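# Seat the correct driver bit in the screw head

## Task

Pick the driver bit that fits the fastener sitting down the hole in the block and seat it in that fastener's head, with every remaining bit left in the holder, then release it. The result only counts if it stays in place without the robot holding it, and anything the robot is touching at the end must not drop by more than about a fingernail's breadth once left to itself.

## Robot and tools

Robot: two 7-joint arms, left_arm and right_arm, each with a parallel two-finger gripper and a wrist camera (cam_left_wrist, cam_right_wrist, both 504x504 pixels). The names are labels only; they do not mean left or right in an image.

Frame: one shared scene frame in metres. The origin lies on the table top midway between the arms, +x points out over the table, +z points up, and left_arm sits toward +y. Printed gripper poses are end_effector_position plus end_effector_quat_wxyz; the position is the point midway between the finger pads and can be somewhat off, more so at long reach. Fingertips extend 17.5 mm past that point along the gripper's +z axis; the fingers close along its x axis. Turning only the wrist roll swings that point around a 25 mm radius circle.

Joint order, used in every row and every per-joint list in results: wrist roll, upper arm roll, forearm roll, waist, wrist pitch, shoulder, elbow. Rely on this order only.

A row is one flat list of 20 numbers, each in [-1, 1], always covering both arms even if one stays still: left_arm's 7 joint values, then its gripper position, force_limit, speed; then the same 10 for right_arm. Joint values are offsets, not poses: a value of 1.0 equals 0.9985 rad for waist, shoulder, upper arm roll and elbow, and 0.8765 rad for forearm roll, wrist pitch and wrist roll. Stated joint ranges (rad): waist, upper arm roll, forearm roll, wrist roll -6.283 to 6.283; shoulder -2.250 to 2.250; elbow -2.580 to 2.580; wrist pitch -2.100 to 2.100. Real ends may differ by up to 0.013 rad. Asking a joint more than 0.013 rad beyond its range gets the action refused for both arms; if that happens on a call's first action, or any action is malformed, nothing runs. Joints driven to their end are clipped there, and the result may say "joint sent to its limit".

Gripper numbers are settings, not offsets. position: +1 fully open (50 mm gap), about -0.65 pads meet, -1 to grip (closes until blocked). force_limit per pad: -1 about 20 N, 0 about 102 N, +1 about 185 N (actual can run ~17 % higher). speed of the gap change: -1 is 20 mm/s, 0 is 85, +1 is 150. New force or speed only applies after the position value changes by at least 0.01. To leave a gripper unchanged, resend its previous three numbers; a 0 is itself a command. For a softer grip, open first then close.

Tools:
- execute_actions(actions): a list of actions; each action is a table of up to 15 rows, one per 1/30 s control step, the last row repeated to fill 15 steps (0.5 s). Joint offsets in every row of an action are measured from the angles at that action's start, not from the preceding row. An empty list just returns the current state and images.
- move(target, speed, blocking): target is one 20-number row; its joint offsets are taken from the most recent "Joint positions" shown in this scene, not from where the arm is at that moment. All joints travel in sync along paths of 0.5 to 10 s; speed (0.01 to 2 rad/s, default 0.5) caps the joint with the longest way. Gripper settings apply immediately. It does not avoid obstacles or the other arm. Faster moves and targets set past a contact hit and press harder. To keep pressing as before, command offsets from Joint positions to Joint targets. blocking=false returns after 0.5 s; then use wait(0) or stop before other motion commands.
- wait(seconds): 0 to 10, holds the last command and lets a running move continue.
- stop(): brakes a running move; needs room to stop; fingers keep moving.
- zoom_image(camera, region): region [x0, y0, x1, y1] in pixels of that camera's latest image, at most 504x504, origin top-left.
- finished_scene(scene): give the current scene's number; irreversible; the robot holds its last command first. Only call once the goal holds on its own.

Results: the state line per arm, Joint positions and Joint velocities (rad, rad/s) in the joint order above, Joint targets (where joints are currently being driven), step readings for action calls (HELD marks a step where part of an arm's row was withheld), and for move a "move:" line with the ending (done, off_target, moving, held, fault), limits=held or limits=none, and the joint farthest from target per arm. "joint command not followed" means the clearance check altered joint targets. object_status: 0 moving, 1 blocked while opening, 2 blocked while closing (a real grip), 3 reached requested position or pads met (usually nothing held). After a grip at force_limit -1, status can stay 2 even if the object slipped out. position_measured in counts: gap roughly (250 - position_measured) x 0.202 mm.

Motion behaviour: joint speed and acceleration are capped; each step the joint target is kept within a fixed lead of the measured angle, and targets that would move the gripper more than 70 mm away are scaled back, so big motions take several actions and may need to be resent. The simulation keeps running while you compose replies; the robot holds the last command meanwhile.

Avoid: knocking anything off the table; dropping the bit; fast or hard impacts; arms colliding or pushing on each other; contact torque reaching the load limits (47.5 N m for waist, shoulder, upper arm roll, elbow; 29.9 for forearm roll, wrist pitch, wrist roll, held weight included), which freezes that arm for 10 s; holding loads so long that a motor overheats (warning from 60 °C, arm sags and faults at 75 °C). Occasional brief tugs on held parts or nudges to loose objects can occur; check grips afterwards. Before ending, release and confirm nothing sinks or shifts.

Each tool is called as name([rows], argument=value, ...), one row to a line, values as JSON.

## Session

I'll start by looking at the current state.

execute_actions(actions=[])

Scene clock: 0.00 s.
left_arm: end_effector_position=(+0.4814, +0.3226, +0.3044) position_measured=199 object_status=3 end_effector_quat_wxyz=(+0.048, -0.577, +0.779, +0.242) | right_arm: end_effector_position=(+0.2954, -0.5767, +0.3880) position_measured=3 object_status=3 end_effector_quat_wxyz=(-0.220, +0.877, +0.320, +0.282)
Joint names: [wrist roll, upper arm roll, forearm roll, waist, wrist pitch, shoulder, elbow]
Joint positions: left_arm=[ 4.516 -0.546 -0.161  0.772  1.695  0.523  1.254] | right_arm=[ 1.785  0.117 -0.663  1.     1.761  0.288  1.474]
Joint velocities: left_arm=[-0.001 -0.     0.     0.     0.     0.001  0.   ] | right_arm=[ 0.    -0.     0.001 -0.     0.     0.     0.   ]
Joint targets: left_arm=[4.516 -0.546 -0.161 0.772 1.695 0.523 1.254] | right_arm=[1.785 0.117 -0.663 1.000 1.761 0.288 1.474]

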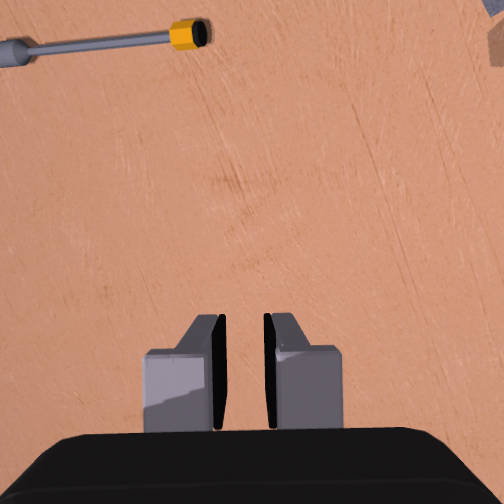

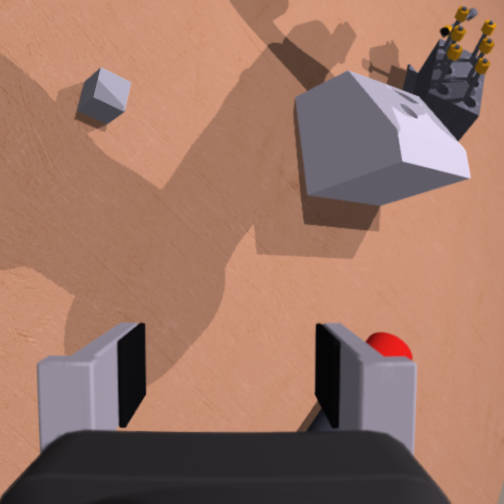

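zoom_image(camera="cam_right_wrist", region=[280, 0, 504, 224])

zoom_image(camera="cam_left_wrist", region=[0, 0, 252, 126])

Region (280, 0, 504, 224) of cam_right_wrist's 504x504 image, scaled by 2.250.

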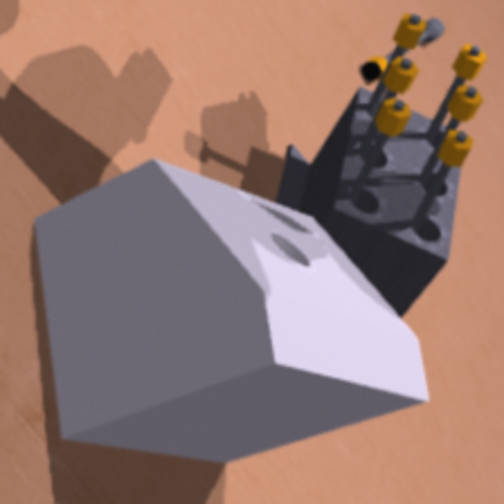

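Region (0, 0, 252, 126) of cam_left_wrist's 504x504 image, scaled by 2.000.

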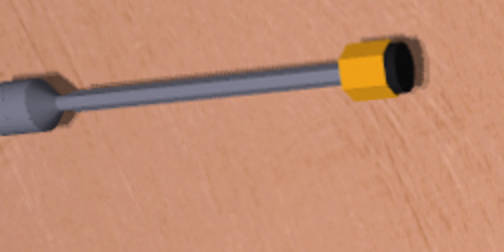

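move(target=[0.2236, 0.5468, 0.1837, -0.2902, -0.1538, -0.0964, -0.0994, 1, -0.5, 0, 0, 0, 0, 0, 0, 0, 0, 1, -0.5, 0], speed=0.6)

Scene clock: 18.60 s.
left_arm: end_effector_position=(+0.5313, +0.1698, +0.3335) position_measured=3 object_status=3 end_effector_quat_wxyz=(+0.000, -0.582, +0.813, +0.000) | right_arm: end_effector_position=(+0.2954, -0.5767, +0.3880) position_measured=3 object_status=3 end_effector_quat_wxyz=(-0.220, +0.877, +0.320, +0.282)
Joint names: [wrist roll, upper arm roll, forearm roll, waist, wrist pitch, shoulder, elbow]
Joint positions: left_arm=[ 4.712  0.    -0.     0.482  1.56   0.427  1.155] | right_arm=[ 1.785  0.117 -0.663  1.     1.761  0.288  1.474]
Joint velocities: left_arm=[-0.     0.    -0.    -0.003 -0.001 -0.     0.001] | right_arm=[ 0.     0.001  0.001  0.    -0.     0.    -0.   ]
Joint targets: left_arm=[4.712 0.000 -0.000 0.482 1.560 0.427 1.155] | right_arm=[1.785 0.117 -0.663 1.000 1.761 0.288 1.474]
move: done; limits=none; left_arm: farthest joint: the waist, 0.000 radians from its target (0.289 radians at the start); right_arm: farthest joint: the waist, 0.000 radians from its target (0.000 radians at the start)

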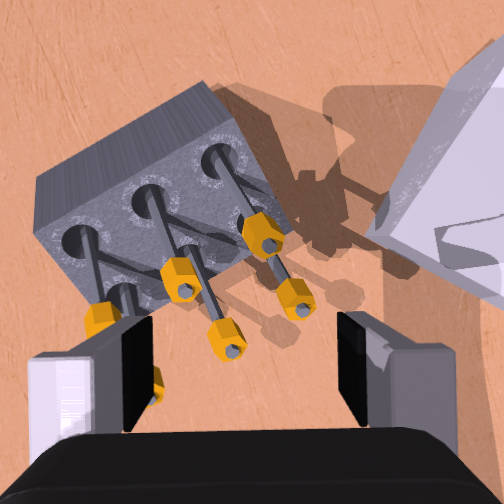

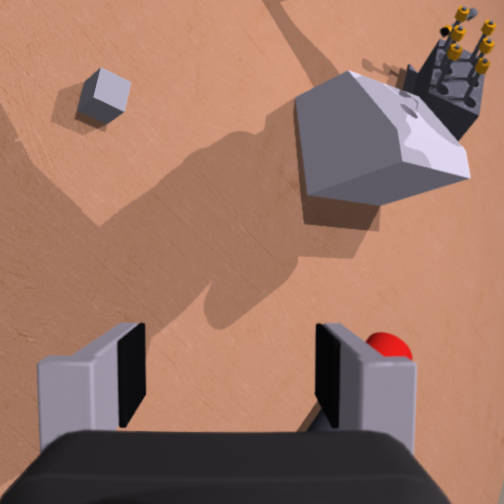

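zoom_image(camera="cam_left_wrist", region=[20, 70, 340, 390])

zoom_image(camera="cam_left_wrist", region=[344, 140, 504, 320])

Region (20, 70, 340, 390) of cam_left_wrist's 504x504 image, scaled by 1.575.

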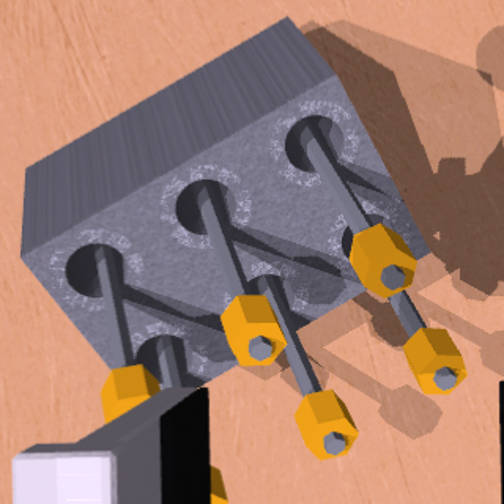

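Region (344, 140, 504, 320) of cam_left_wrist's 504x504 image, scaled by 2.800.

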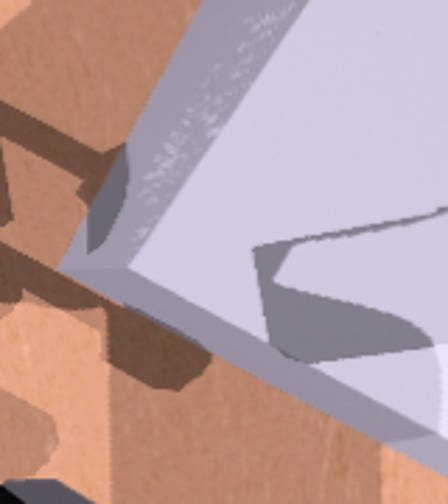

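move(target=[-0.8169, 0, 0.4817, 0.1098, -1.0, -0.2908, 0.9253, 1, -0.5, 0, 0, 0, 0, 0, 0, 0, 0, 1, -0.5, 0], speed=0.7)

Scene clock: 25.73 s.
left_arm: end_effector_position=(+0.3836, +0.0724, +0.2151) position_measured=3 object_status=3 end_effector_quat_wxyz=(+0.004, -0.343, +0.920, -0.192) | right_arm: end_effector_position=(+0.2954, -0.5767, +0.3880) position_measured=3 object_status=3 end_effector_quat_wxyz=(-0.220, +0.877, +0.320, +0.282)
Joint names: [wrist roll, upper arm roll, forearm roll, waist, wrist pitch, shoulder, elbow]
Joint positions: left_arm=[3.996 0.    0.422 0.592 0.683 0.136 2.079] | right_arm=[ 1.785  0.117 -0.663  1.     1.761  0.288  1.474]
Joint velocities: left_arm=[ 0.001  0.    -0.001  0.001 -0.    -0.002 -0.   ] | right_arm=[ 0.001 -0.001  0.001  0.     0.    -0.     0.   ]
Joint targets: left_arm=[3.996 0.000 0.422 0.592 0.683 0.136 2.079] | right_arm=[1.785 0.117 -0.663 1.000 1.761 0.288 1.474]
move: done; limits=none; left_arm: farthest joint: the waist, 0.000 radians from its target (0.110 radians at the start); right_arm: farthest joint: the waist, 0.000 radians from its target (0.000 radians at the start)

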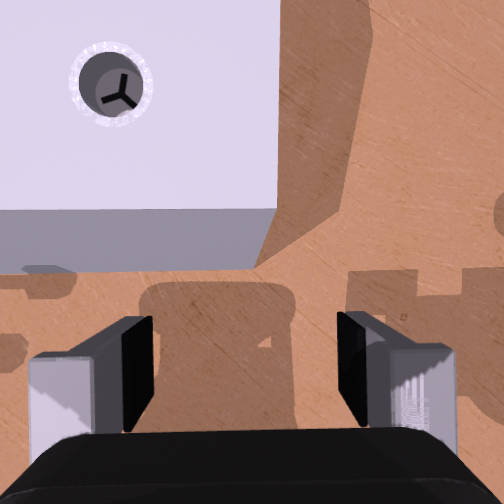

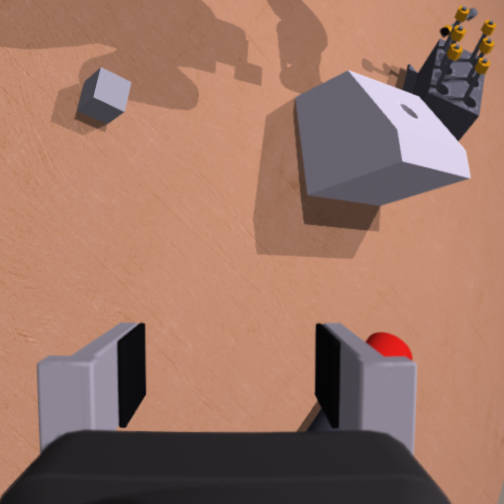

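zoom_image(camera="cam_left_wrist", region=[50, 25, 170, 145])

Region (50, 25, 170, 145) of cam_left_wrist's 504x504 image, scaled by 4.200.

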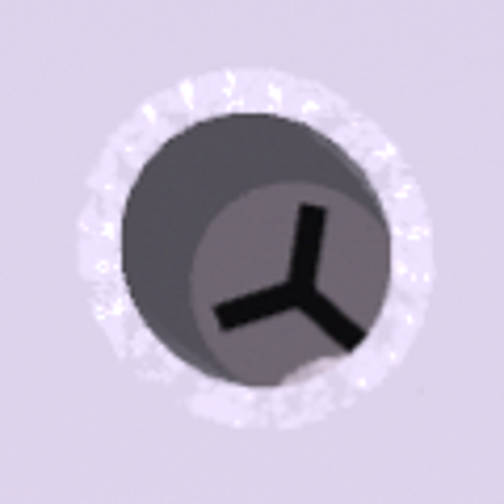

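move(target=[0, 0, 0, 0, -0.2404, 0, 0, 1, -0.5, 0, 0, 0, 0, 0, 0, 0, 0, 1, -0.5, 0], speed=0.6)

Scene clock: 27.53 s.
left_arm: end_effector_position=(+0.4492, +0.0689, +0.2384) position_measured=3 object_status=3 end_effector_quat_wxyz=(+0.094, -0.354, +0.899, -0.240) | right_arm: end_effector_position=(+0.2954, -0.5767, +0.3880) position_measured=3 object_status=3 end_effector_quat_wxyz=(-0.220, +0.877, +0.320, +0.282)
Joint names: [wrist roll, upper arm roll, forearm roll, waist, wrist pitch, shoulder, elbow]
Joint positions: left_arm=[3.996 0.    0.422 0.592 0.473 0.136 2.079] | right_arm=[ 1.785  0.117 -0.663  1.     1.761  0.288  1.474]
Joint velocities: left_arm=[-0.001 -0.     0.     0.001 -0.     0.002 -0.001] | right_arm=[ 0.  0.  0. -0. -0.  0.  0.]
Joint targets: left_arm=[3.996 0.000 0.422 0.592 0.473 0.136 2.079] | right_arm=[1.785 0.117 -0.663 1.000 1.761 0.288 1.474]
move: done; limits=none; left_arm: farthest joint: the waist, 0.000 radians from its target (0.000 radians at the start); right_arm: farthest joint: the waist, 0.000 radians from its target (0.000 radians at the start)

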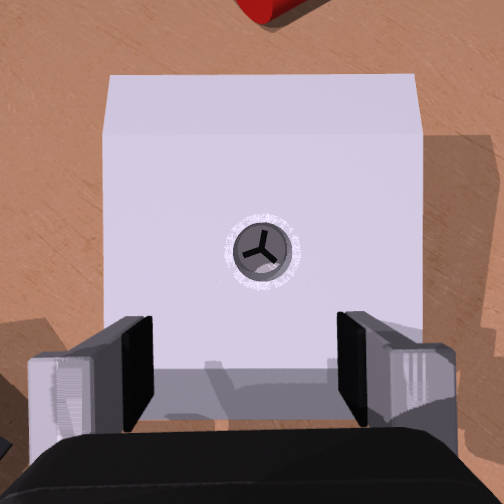

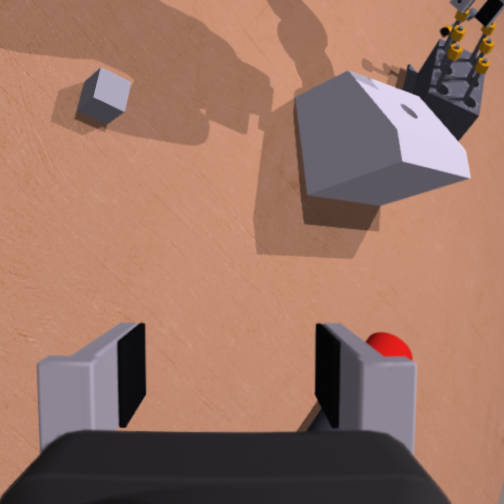

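zoom_image(camera="cam_left_wrist", region=[212, 202, 312, 302])

Region (212, 202, 312, 302) of cam_left_wrist's 504x504 image, scaled by 5.040.

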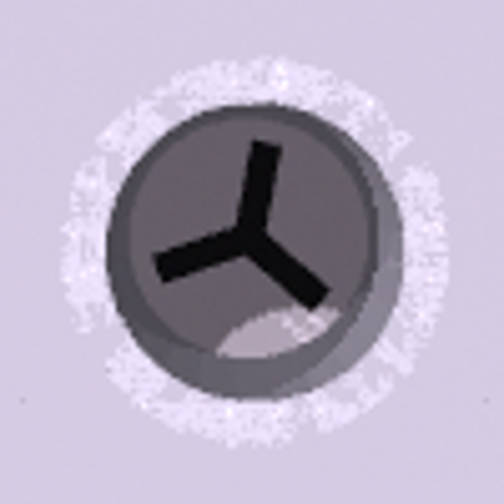

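move(target=[0.1957, 0, -1.0, -0.025, 0.1068, 0.0033, -0.0145, 1, -0.5, 0, -0.5465, -0.1172, -0.591, -0.5637, -0.0897, 0.6142, 0.4802, 1, -0.5, 0], speed=0.7)

Scene clock: 37.97 s.
left_arm: end_effector_position=(+0.4863, +0.2058, +0.2231) position_measured=3 object_status=3 end_effector_quat_wxyz=(+0.237, -0.132, +0.963, -0.003) | right_arm: end_effector_position=(+0.3791, -0.2534, +0.2692) position_measured=3 object_status=3 end_effector_quat_wxyz=(+0.707, -0.707, -0.000, +0.001)
Joint names: [wrist roll, upper arm roll, forearm roll, waist, wrist pitch, shoulder, elbow]
Joint positions: left_arm=[ 4.168  0.    -0.455  0.567  0.566  0.14   2.064] | right_arm=[ 1.306  0.    -1.181  0.438  1.682  0.901  1.954]
Joint velocities: left_arm=[ 0.002 -0.     0.     0.     0.     0.     0.001] | right_arm=[-0.    -0.     0.    -0.002  0.     0.002 -0.   ]
Joint targets: left_arm=[4.168 0.000 -0.455 0.567 0.566 0.140 2.064] | right_arm=[1.306 0.000 -1.181 0.437 1.682 0.901 1.954]
move: done; limits=none; left_arm: farthest joint: the waist, 0.000 radians from its target (0.025 radians at the start); right_arm: farthest joint: the waist, 0.000 radians from its target (0.563 radians at the start)

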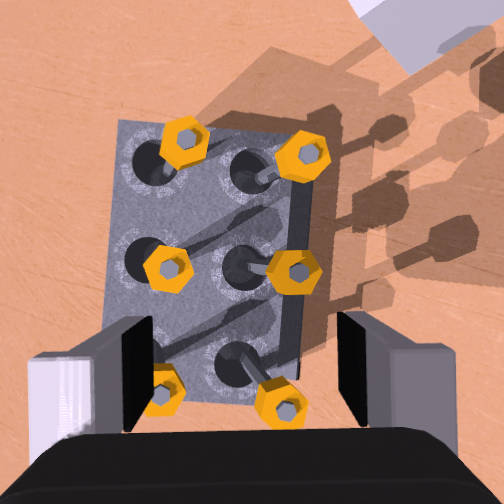

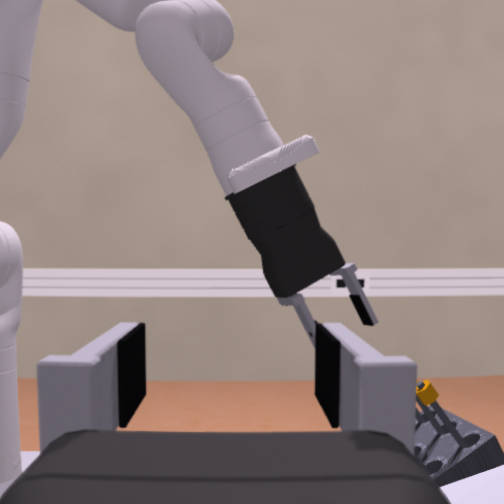

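zoom_image(camera="cam_right_wrist", region=[384, 364, 504, 504])

zoom_image(camera="cam_left_wrist", region=[90, 100, 350, 440])

Region (384, 364, 504, 504) of cam_right_wrist's 504x504 image, scaled by 3.600; it fills the left 432 columns of this view, and the rest is white.

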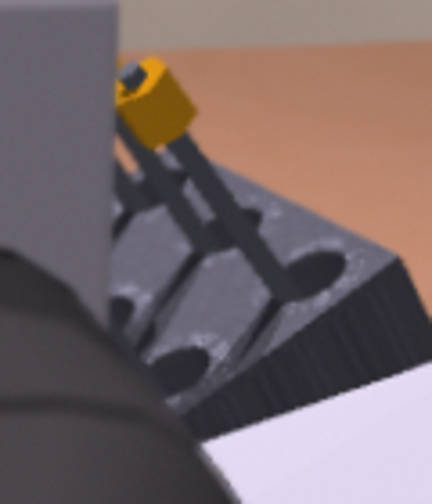

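Region (90, 100, 350, 440) of cam_left_wrist's 504x504 image, scaled by 1.482; it fills the left 385 columns of this view, and the rest is white.

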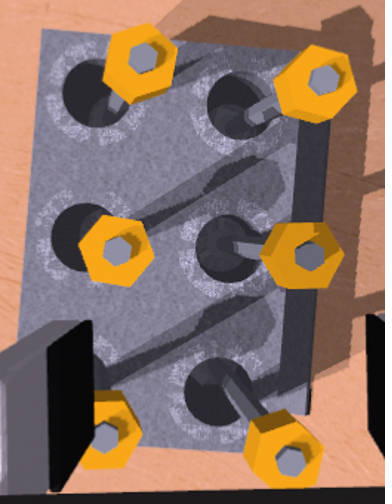

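zoom_image(camera="cam_left_wrist", region=[100, 300, 200, 440])

zoom_image(camera="cam_left_wrist", region=[300, 300, 400, 440])

Region (100, 300, 200, 440) of cam_left_wrist's 504x504 image, scaled by 3.600; it fills the left 360 columns of this view, and the rest is white.

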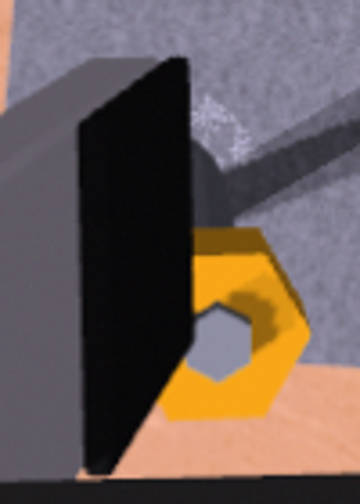

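Region (300, 300, 400, 440) of cam_left_wrist's 504x504 image, scaled by 3.600; it fills the left 360 columns of this view, and the rest is white.

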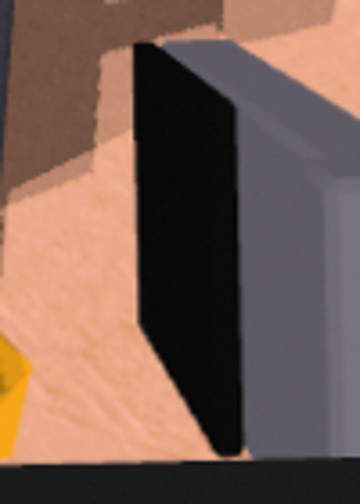

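zoom_image(camera="cam_left_wrist", region=[130, 100, 350, 310])

Region (130, 100, 350, 310) of cam_left_wrist's 504x504 image, scaled by 2.291; it fills the top 481 rows of this view, and the rest is white.

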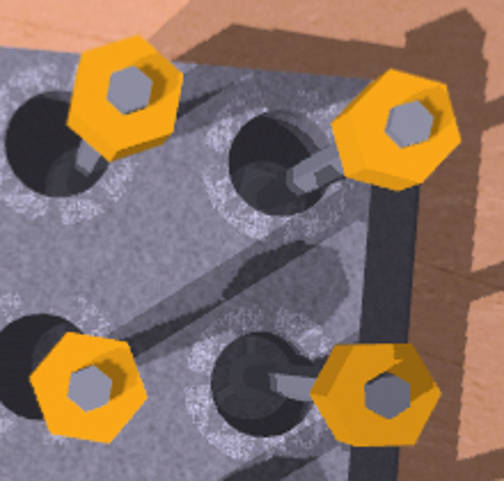

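move(target=[0.4244, 0, -0.4241, 0.1516, -0.0319, 0.1897, -0.0983, 0.6, -0.5, 0, 0, 0, 0, 0, 0, 0, 0, 1, -0.5, 0], speed=0.5)

Scene clock: 56.53 s.
left_arm: end_effector_position=(+0.5401, +0.1473, +0.2001) position_measured=63 object_status=3 end_effector_quat_wxyz=(+0.291, -0.084, +0.953, +0.026) | right_arm: end_effector_position=(+0.3791, -0.2534, +0.2692) position_measured=3 object_status=3 end_effector_quat_wxyz=(+0.707, -0.707, -0.000, +0.001)
Joint names: [wrist roll, upper arm roll, forearm roll, waist, wrist pitch, shoulder, elbow]
Joint positions: left_arm=[ 4.54   0.    -0.826  0.718  0.538  0.329  1.966] | right_arm=[ 1.306  0.    -1.181  0.438  1.682  0.901  1.954]
Joint velocities: left_arm=[ 0.001 -0.001  0.     0.004 -0.001  0.003 -0.001] | right_arm=[ 0. -0.  0. -0. -0. -0.  0.]
Joint targets: left_arm=[4.540 0.000 -0.826 0.718 0.538 0.329 1.966] | right_arm=[1.306 0.000 -1.181 0.438 1.682 0.901 1.954]
move: done; limits=none; left_arm: farthest joint: the waist, 0.001 radians from its target (0.152 radians at the start); right_arm: farthest joint: the waist, 0.000 radians from its target (0.001 radians at the start)

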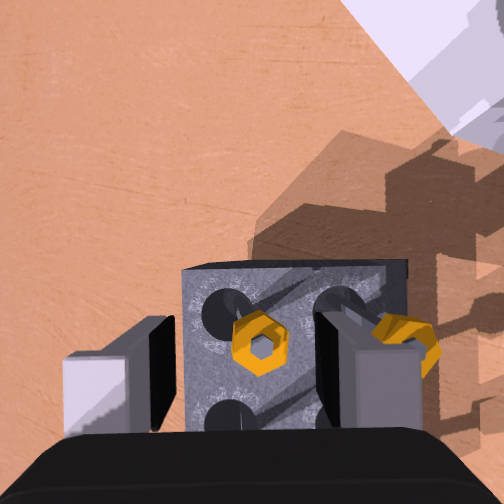

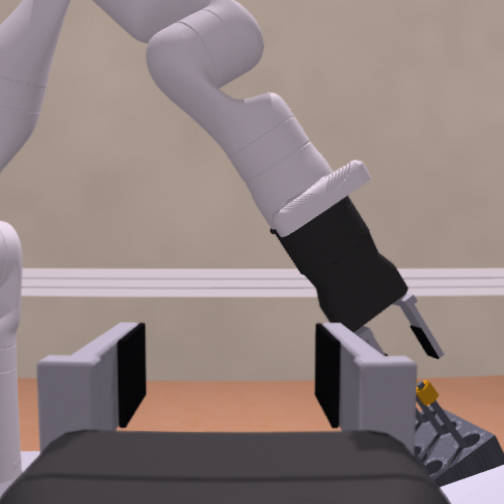

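move(target=[0.13354, 0, -0.1524, -0.04368, -0.09693, 0.10016, -0.00347, 0.6, -0.5, 0, 0, 0, 0, 0, 0, 0, 0, 1, -0.5, 0], speed=0.3)

Scene clock: 59.33 s.
left_arm: end_effector_position=(+0.5649, +0.1516, +0.1630) position_measured=63 object_status=3 end_effector_quat_wxyz=(+0.291, -0.084, +0.953, +0.026) | right_arm: end_effector_position=(+0.3791, -0.2534, +0.2692) position_measured=3 object_status=3 end_effector_quat_wxyz=(+0.707, -0.707, -0.000, +0.001)
Joint names: [wrist roll, upper arm roll, forearm roll, waist, wrist pitch, shoulder, elbow]
Joint positions: left_arm=[ 4.657  0.    -0.96   0.674  0.453  0.429  1.963] | right_arm=[ 1.306  0.    -1.181  0.438  1.682  0.901  1.954]
Joint velocities: left_arm=[-0.001 -0.     0.    -0.002  0.001  0.004  0.   ] | right_arm=[-0.001  0.001 -0.002  0.    -0.    -0.     0.   ]
Joint targets: left_arm=[4.657 0.000 -0.960 0.674 0.453 0.429 1.963] | right_arm=[1.306 0.000 -1.181 0.438 1.682 0.901 1.954]
move: done; limits=none; left_arm: farthest joint: the waist, 0.000 radians from its target (0.044 radians at the start); right_arm: farthest joint: the waist, 0.000 radians from its target (0.000 radians at the start)

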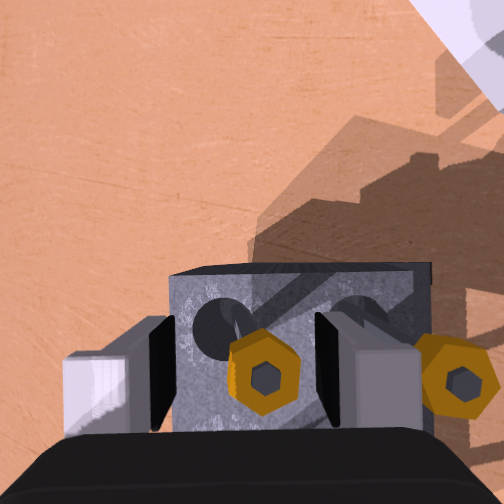

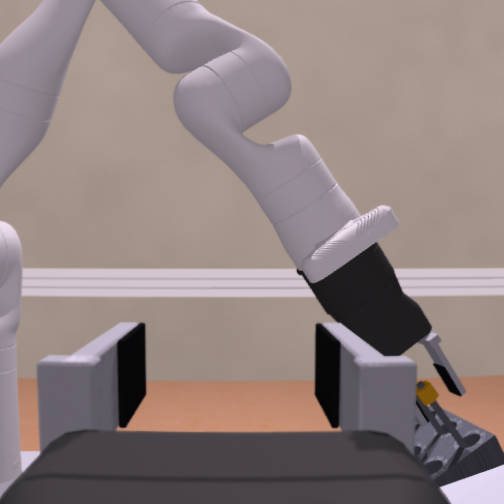

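execute_actions([
  [[0,0,0,0,0,0,0,-1,-0.3,-0.3,0,0,0,0,0,0,0,1,-0.5,0]],
])

Scene clock: 60.23 s.
left_arm: end_effector_position=(+0.5650, +0.1516, +0.1631) position_measured=175 object_status=0 end_effector_quat_wxyz=(+0.291, -0.084, +0.953, +0.025) | right_arm: end_effector_position=(+0.3791, -0.2534, +0.2692) position_measured=3 object_status=3 end_effector_quat_wxyz=(+0.707, -0.707, -0.000, +0.001)
Joint names: [wrist roll, upper arm roll, forearm roll, waist, wrist pitch, shoulder, elbow]
Joint positions: left_arm=[ 4.657  0.    -0.96   0.674  0.453  0.428  1.963] | right_arm=[ 1.306  0.    -1.181  0.438  1.682  0.901  1.954]
Joint velocities: left_arm=[-0.001  0.    -0.    -0.    -0.001  0.    -0.002] | right_arm=[-0.    -0.     0.001  0.001 -0.    -0.    -0.   ]
Joint targets: left_arm=[4.657 0.000 -0.960 0.674 0.453 0.429 1.963] | right_arm=[1.306 0.000 -1.181 0.438 1.682 0.901 1.954]
Step readings (joint positions):
0: left_arm=[4.657 0.000 -0.960 0.674 0.453 0.429 1.963] | right_arm=[1.306 0.000 -1.181 0.438 1.682 0.901 1.954]
1: left_arm=[4.657 0.000 -0.960 0.674 0.453 0.429 1.963] | right_arm=[1.306 0.000 -1.181 0.438 1.682 0.901 1.954]
2: left_arm=[4.657 0.000 -0.960 0.674 0.453 0.429 1.963] | right_arm=[1.306 0.000 -1.181 0.438 1.682 0.901 1.954]
4: left_arm=[4.657 0.000 -0.960 0.674 0.453 0.429 1.963] | right_arm=[1.306 0.000 -1.181 0.438 1.682 0.901 1.954]
8: left_arm=[4.657 0.000 -0.960 0.674 0.453 0.429 1.963] | right_arm=[1.306 0.000 -1.181 0.438 1.682 0.901 1.954]
15: Joint positions above

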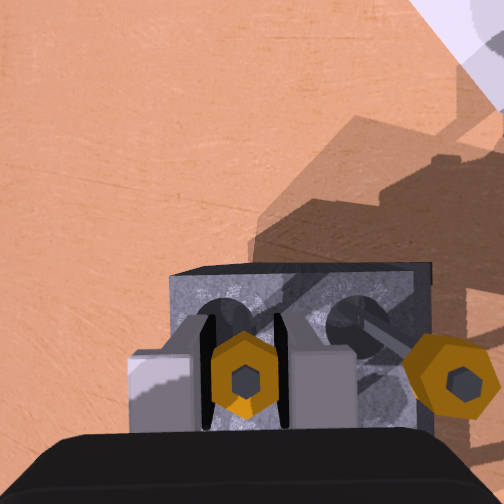

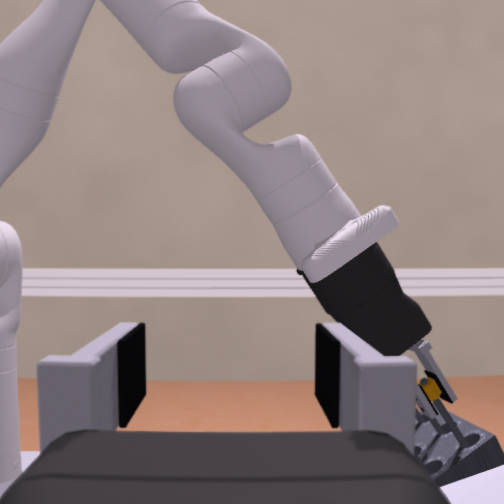

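move(target=[-0.13663, 0, 0.14797, 0.03429, 0.08748, -0.08868, -0.00344, -1, -0.3, -0.3, 0, 0, 0, 0, 0, 0, 0, 1, -0.5, 0], speed=0.25)

move(target=[-0.104, 0, 0.11387, 0.03703, 0.1039, -0.08321, -0.01647, -1, -0.3, -0.3, 0, 0, 0, 0, 0, 0, 0, 1, -0.5, 0], speed=0.25)

Scene clock: 65.27 s.
left_arm: end_effector_position=(+0.5453, +0.1482, +0.1974) position_measured=175 object_status=2 end_effector_quat_wxyz=(+0.291, -0.084, +0.953, +0.026) | right_arm: end_effector_position=(+0.3791, -0.2534, +0.2692) position_measured=3 object_status=3 end_effector_quat_wxyz=(+0.707, -0.707, -0.000, +0.001)
Joint names: [wrist roll, upper arm roll, forearm roll, waist, wrist pitch, shoulder, elbow]
Joint positions: left_arm=[ 4.537  0.    -0.83   0.708  0.53   0.34   1.959] | right_arm=[ 1.306  0.    -1.181  0.438  1.682  0.901  1.954]
Joint velocities: left_arm=[ 0.     0.001 -0.001  0.002 -0.001 -0.003  0.   ] | right_arm=[-0.  0. -0. -0.  0. -0.  0.]
Joint targets: left_arm=[4.537 0.000 -0.830 0.709 0.530 0.340 1.959] | right_arm=[1.306 0.000 -1.181 0.438 1.682 0.901 1.954]
move: done; limits=none; left_arm: farthest joint: the shoulder, 0.001 radians from its target (0.089 radians at the start); right_arm: farthest joint: the waist, 0.000 radians from its target (0.000 radians at the start)

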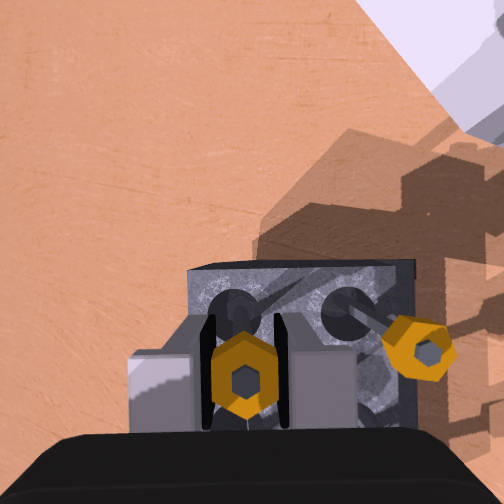

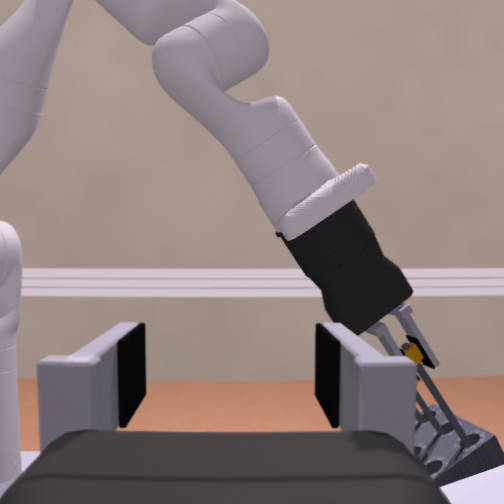

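Scene clock: 66.03 s.
left_arm: end_effector_position=(+0.5256, +0.1448, +0.2319) position_measured=175 object_status=2 end_effector_quat_wxyz=(+0.291, -0.084, +0.953, +0.026) | right_arm: end_effector_position=(+0.3791, -0.2534, +0.2692) position_measured=3 object_status=3 end_effector_quat_wxyz=(+0.707, -0.707, -0.000, +0.001)
Joint names: [wrist roll, upper arm roll, forearm roll, waist, wrist pitch, shoulder, elbow]
Joint positions: left_arm=[ 4.446  0.    -0.731  0.745  0.621  0.258  1.943] | right_arm=[ 1.306  0.    -1.181  0.438  1.682  0.901  1.954]
Joint velocities: left_arm=[ 0.001  0.001 -0.     0.003 -0.001 -0.005 -0.002] | right_arm=[-0.     0.001  0.002  0.     0.     0.    -0.001]
Joint targets: left_arm=[4.446 0.000 -0.731 0.745 0.621 0.257 1.943] | right_arm=[1.306 0.000 -1.181 0.438 1.682 0.901 1.954]
move: done; limits=none; left_arm: farthest joint: the shoulder, 0.001 radians from its target (0.083 radians at the start); right_arm: farthest joint: the waist, 0.000 radians from its target (0.000 radians at the start)

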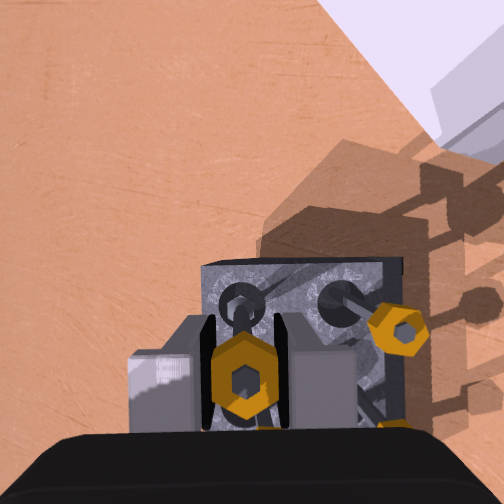

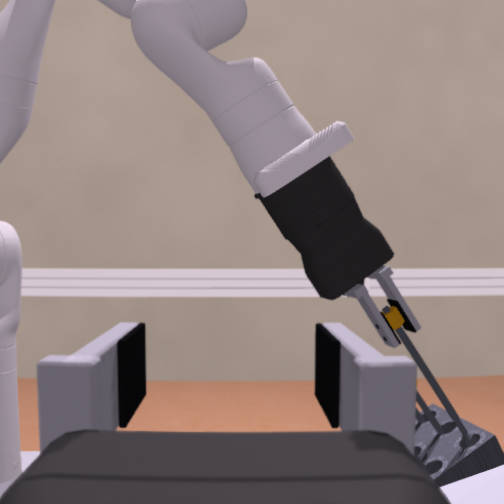

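zoom_image(camera="cam_left_wrist", region=[190, 260, 300, 370])

zoom_image(camera="cam_right_wrist", region=[384, 340, 504, 480])

Region (190, 260, 300, 370) of cam_left_wrist's 504x504 image, scaled by 4.582.

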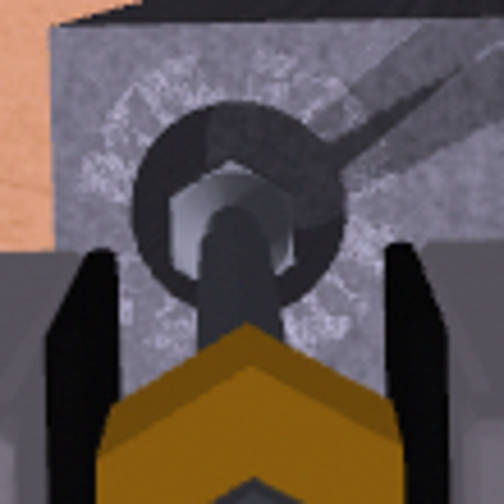

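Region (384, 340, 504, 480) of cam_right_wrist's 504x504 image, scaled by 3.600; it fills the left 432 columns of this view, and the rest is white.

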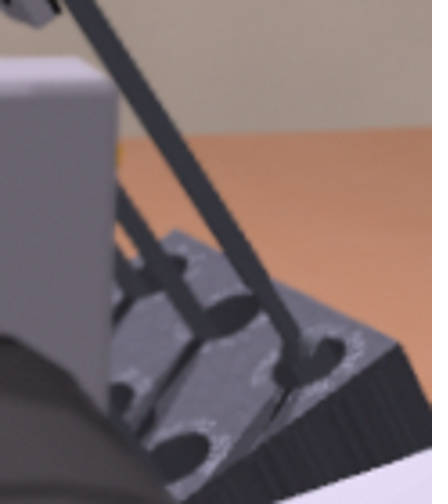

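move(target=[0.104, 0, -0.11387, -0.03703, -0.1039, 0.08321, 0.01647, -1, -0.3, -0.3, 0, 0, 0, 0, 0, 0, 0, 1, -0.5, 0], speed=0.25)

move(target=[0.1298, 0, -0.14057, -0.03258, -0.08311, 0.08425, 0.00327, -1, -0.3, -0.3, 0, 0, 0, 0, 0, 0, 0, 1, -0.5, 0], speed=0.25)

Scene clock: 68.23 s.
left_arm: end_effector_position=(+0.5453, +0.1482, +0.1974) position_measured=175 object_status=2 end_effector_quat_wxyz=(+0.291, -0.084, +0.953, +0.026) | right_arm: end_effector_position=(+0.3791, -0.2534, +0.2692) position_measured=3 object_status=3 end_effector_quat_wxyz=(+0.707, -0.707, -0.000, +0.001)
Joint names: [wrist roll, upper arm roll, forearm roll, waist, wrist pitch, shoulder, elbow]
Joint positions: left_arm=[ 4.537  0.    -0.83   0.708  0.53   0.34   1.959] | right_arm=[ 1.306  0.    -1.181  0.438  1.682  0.901  1.954]
Joint velocities: left_arm=[-0.    -0.     0.    -0.002 -0.002  0.004 -0.002] | right_arm=[ 0. -0. -0.  0. -0. -0. -0.]
Joint targets: left_arm=[4.537 0.000 -0.830 0.708 0.530 0.341 1.959] | right_arm=[1.306 0.000 -1.181 0.438 1.682 0.901 1.954]
move: done; limits=none; left_arm: farthest joint: the shoulder, 0.001 radians from its target (0.084 radians at the start); right_arm: farthest joint: the waist, 0.000 radians from its target (0.000 radians at the start)

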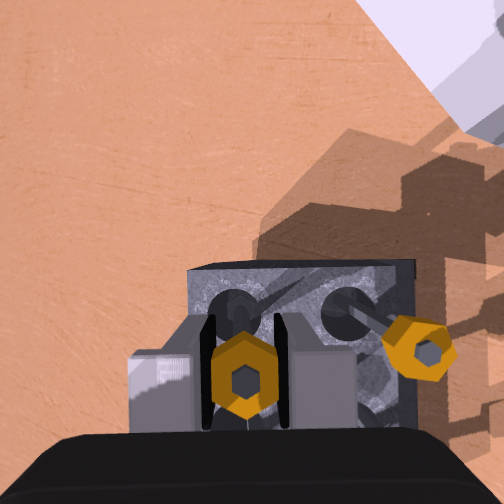

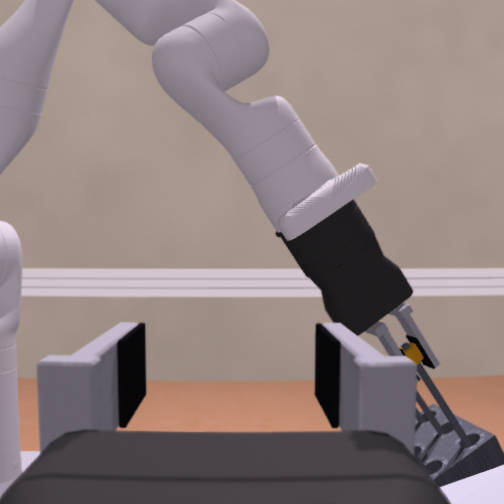

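Scene clock: 69.07 s.
left_arm: end_effector_position=(+0.5642, +0.1515, +0.1648) position_measured=175 object_status=2 end_effector_quat_wxyz=(+0.292, -0.084, +0.953, +0.026) | right_arm: end_effector_position=(+0.3791, -0.2534, +0.2692) position_measured=3 object_status=3 end_effector_quat_wxyz=(+0.707, -0.707, -0.000, +0.001)
Joint names: [wrist roll, upper arm roll, forearm roll, waist, wrist pitch, shoulder, elbow]
Joint positions: left_arm=[ 4.651  0.    -0.954  0.676  0.457  0.424  1.963] | right_arm=[ 1.306  0.    -1.181  0.438  1.682  0.901  1.954]
Joint velocities: left_arm=[-0.003 -0.     0.    -0.002 -0.     0.004  0.001] | right_arm=[-0.    -0.     0.     0.    -0.     0.    -0.001]
Joint targets: left_arm=[4.651 0.000 -0.954 0.676 0.457 0.425 1.963] | right_arm=[1.306 0.000 -1.181 0.438 1.682 0.901 1.954]
move: done; limits=none; left_arm: farthest joint: the waist, 0.001 radians from its target (0.033 radians at the start); right_arm: farthest joint: the waist, 0.000 radians from its target (0.000 radians at the start)

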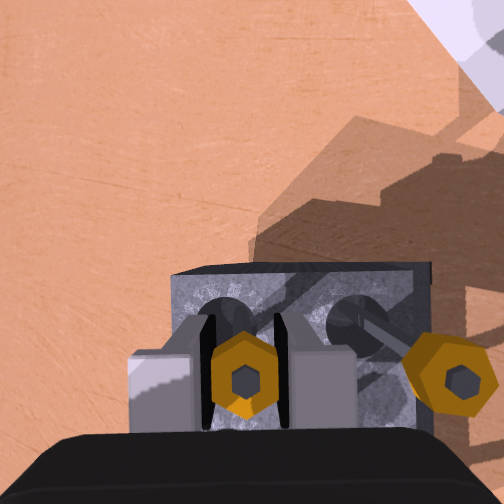

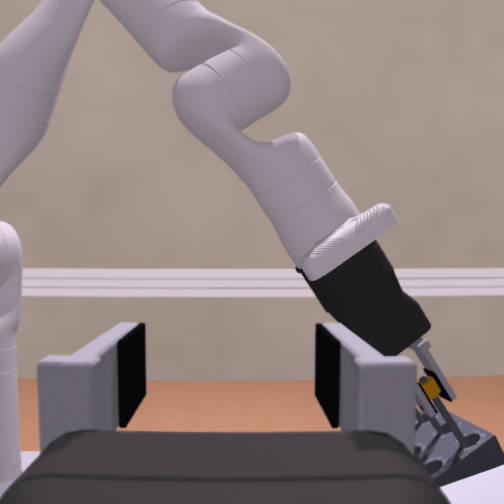

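zoom_image(camera="cam_left_wrist", region=[310, 280, 410, 370])

Region (310, 280, 410, 370) of cam_left_wrist's 504x504 image, scaled by 5.040; it fills the top 454 rows of this view, and the rest is white.

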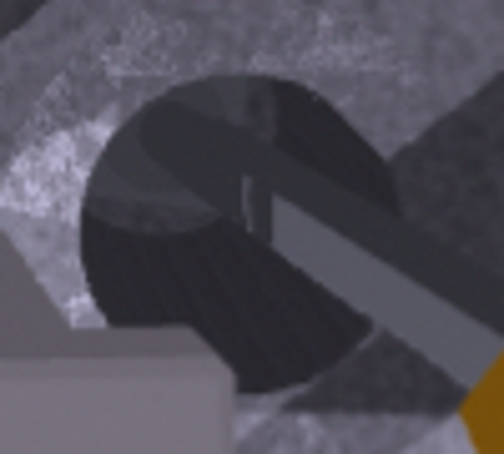

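move(target=[-0.1298, 0, 0.14057, 0.03258, 0.08311, -0.08425, -0.00327, 0.6, -0.3, 0.5, 0, 0, 0, 0, 0, 0, 0, 1, -0.5, 0], speed=0.25)

move(target=[0.02274, 0, -0.08697, -0.08499, -0.10076, -0.0876, 0.15188, 1, -0.3, 0.5, 0, 0, 0, 0, 0, 0, 0, 1, -0.5, 0], speed=0.4)

Scene clock: 74.00 s.
left_arm: end_effector_position=(+0.5453, +0.1482, +0.1974) position_measured=63 object_status=3 end_effector_quat_wxyz=(+0.291, -0.084, +0.953, +0.026) | right_arm: end_effector_position=(+0.3791, -0.2534, +0.2692) position_measured=3 object_status=3 end_effector_quat_wxyz=(+0.707, -0.707, -0.000, +0.001)
Joint names: [wrist roll, upper arm roll, forearm roll, waist, wrist pitch, shoulder, elbow]
Joint positions: left_arm=[ 4.537  0.    -0.83   0.708  0.53   0.34   1.959] | right_arm=[ 1.306  0.    -1.181  0.438  1.682  0.901  1.954]
Joint velocities: left_arm=[ 0.     0.    -0.     0.002 -0.    -0.003  0.002] | right_arm=[ 0.    -0.     0.001  0.     0.     0.     0.   ]
Joint targets: left_arm=[4.537 0.000 -0.830 0.709 0.530 0.340 1.959] | right_arm=[1.306 0.000 -1.181 0.438 1.682 0.901 1.954]
move: done; limits=none; left_arm: farthest joint: the shoulder, 0.001 radians from its target (0.085 radians at the start); right_arm: farthest joint: the waist, 0.000 radians from its target (0.000 radians at the start)

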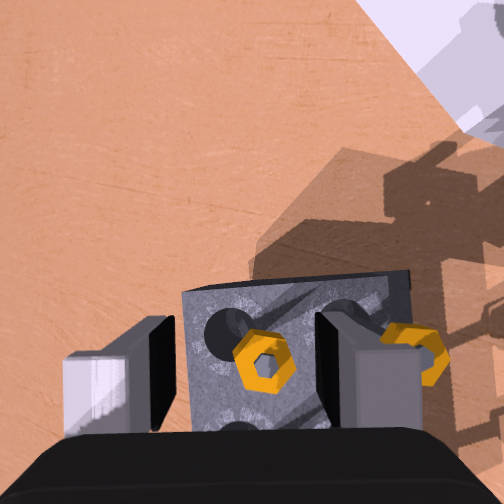

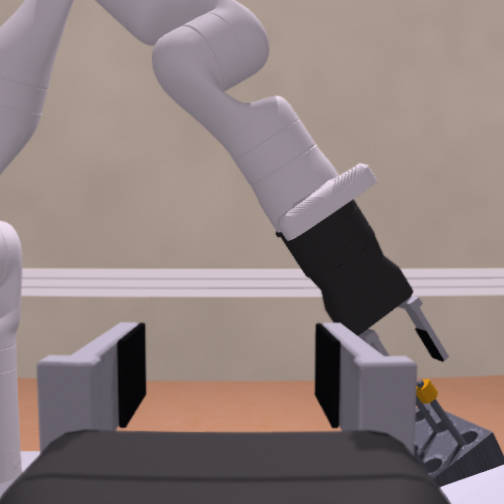

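Scene clock: 74.87 s.
left_arm: end_effector_position=(+0.5189, +0.1971, +0.1935) position_measured=3 object_status=3 end_effector_quat_wxyz=(+0.291, -0.084, +0.953, +0.026) | right_arm: end_effector_position=(+0.3791, -0.2534, +0.2692) position_measured=3 object_status=3 end_effector_quat_wxyz=(+0.707, -0.707, -0.000, +0.001)
Joint names: [wrist roll, upper arm roll, forearm roll, waist, wrist pitch, shoulder, elbow]
Joint positions: left_arm=[ 4.557  0.    -0.907  0.624  0.442  0.253  2.111] | right_arm=[ 1.306  0.    -1.181  0.438  1.682  0.901  1.954]
Joint velocities: left_arm=[-0.001  0.     0.    -0.002  0.001 -0.002  0.001] | right_arm=[ 0.  0. -0. -0. -0. -0.  0.]
Joint targets: left_arm=[4.557 0.000 -0.907 0.624 0.442 0.253 2.111] | right_arm=[1.306 0.000 -1.181 0.438 1.682 0.901 1.954]
move: done; limits=none; left_arm: farthest joint: the waist, 0.001 radians from its target (0.085 radians at the start); right_arm: farthest joint: the waist, 0.000 radians from its target (0.000 radians at the start)

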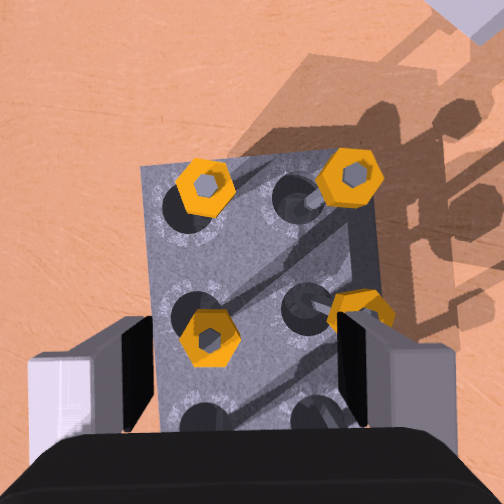

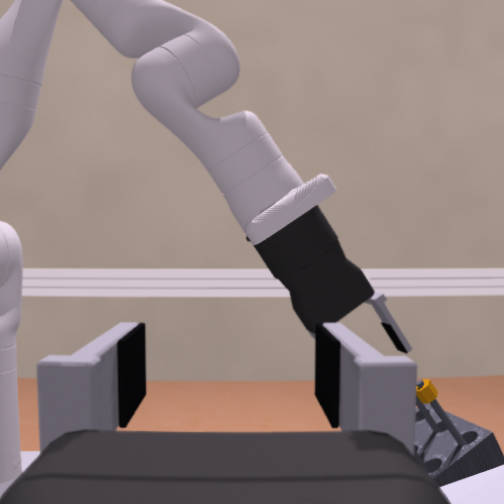

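zoom_image(camera="cam_left_wrist", region=[260, 160, 340, 240])

zoom_image(camera="cam_left_wrist", region=[268, 270, 348, 350])

Region (260, 160, 340, 240) of cam_left_wrist's 504x504 image, scaled by 6.300.

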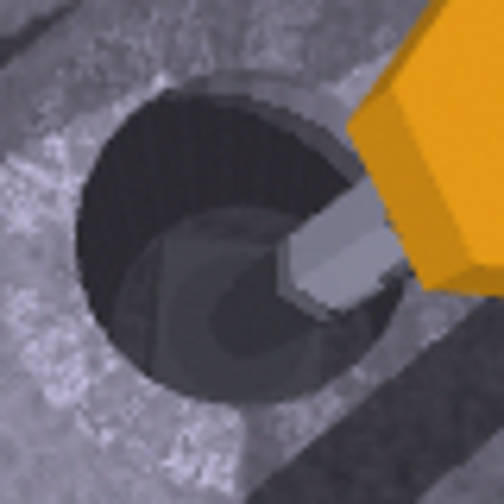

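Region (268, 270, 348, 350) of cam_left_wrist's 504x504 image, scaled by 6.300.

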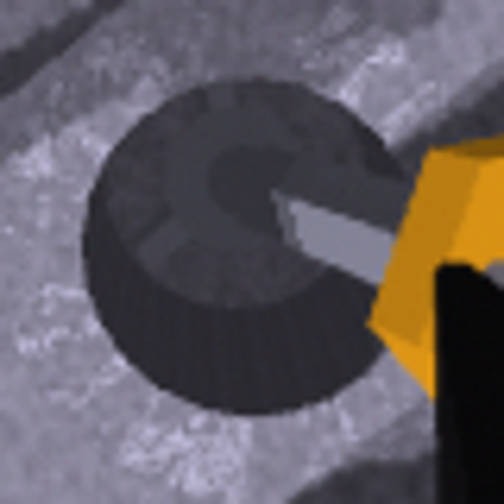

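zoom_image(camera="cam_left_wrist", region=[280, 280, 330, 330])

zoom_image(camera="cam_left_wrist", region=[160, 280, 240, 360])

Region (280, 280, 330, 330) of cam_left_wrist's 504x504 image, scaled by 10.080.

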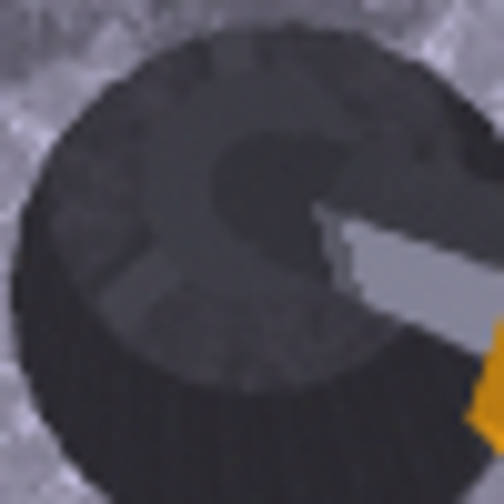

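Region (160, 280, 240, 360) of cam_left_wrist's 504x504 image, scaled by 6.300.

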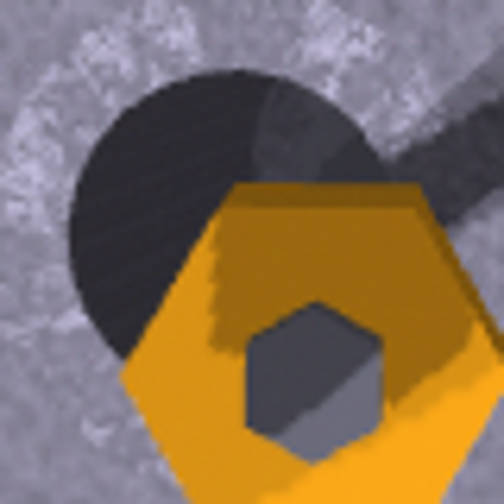

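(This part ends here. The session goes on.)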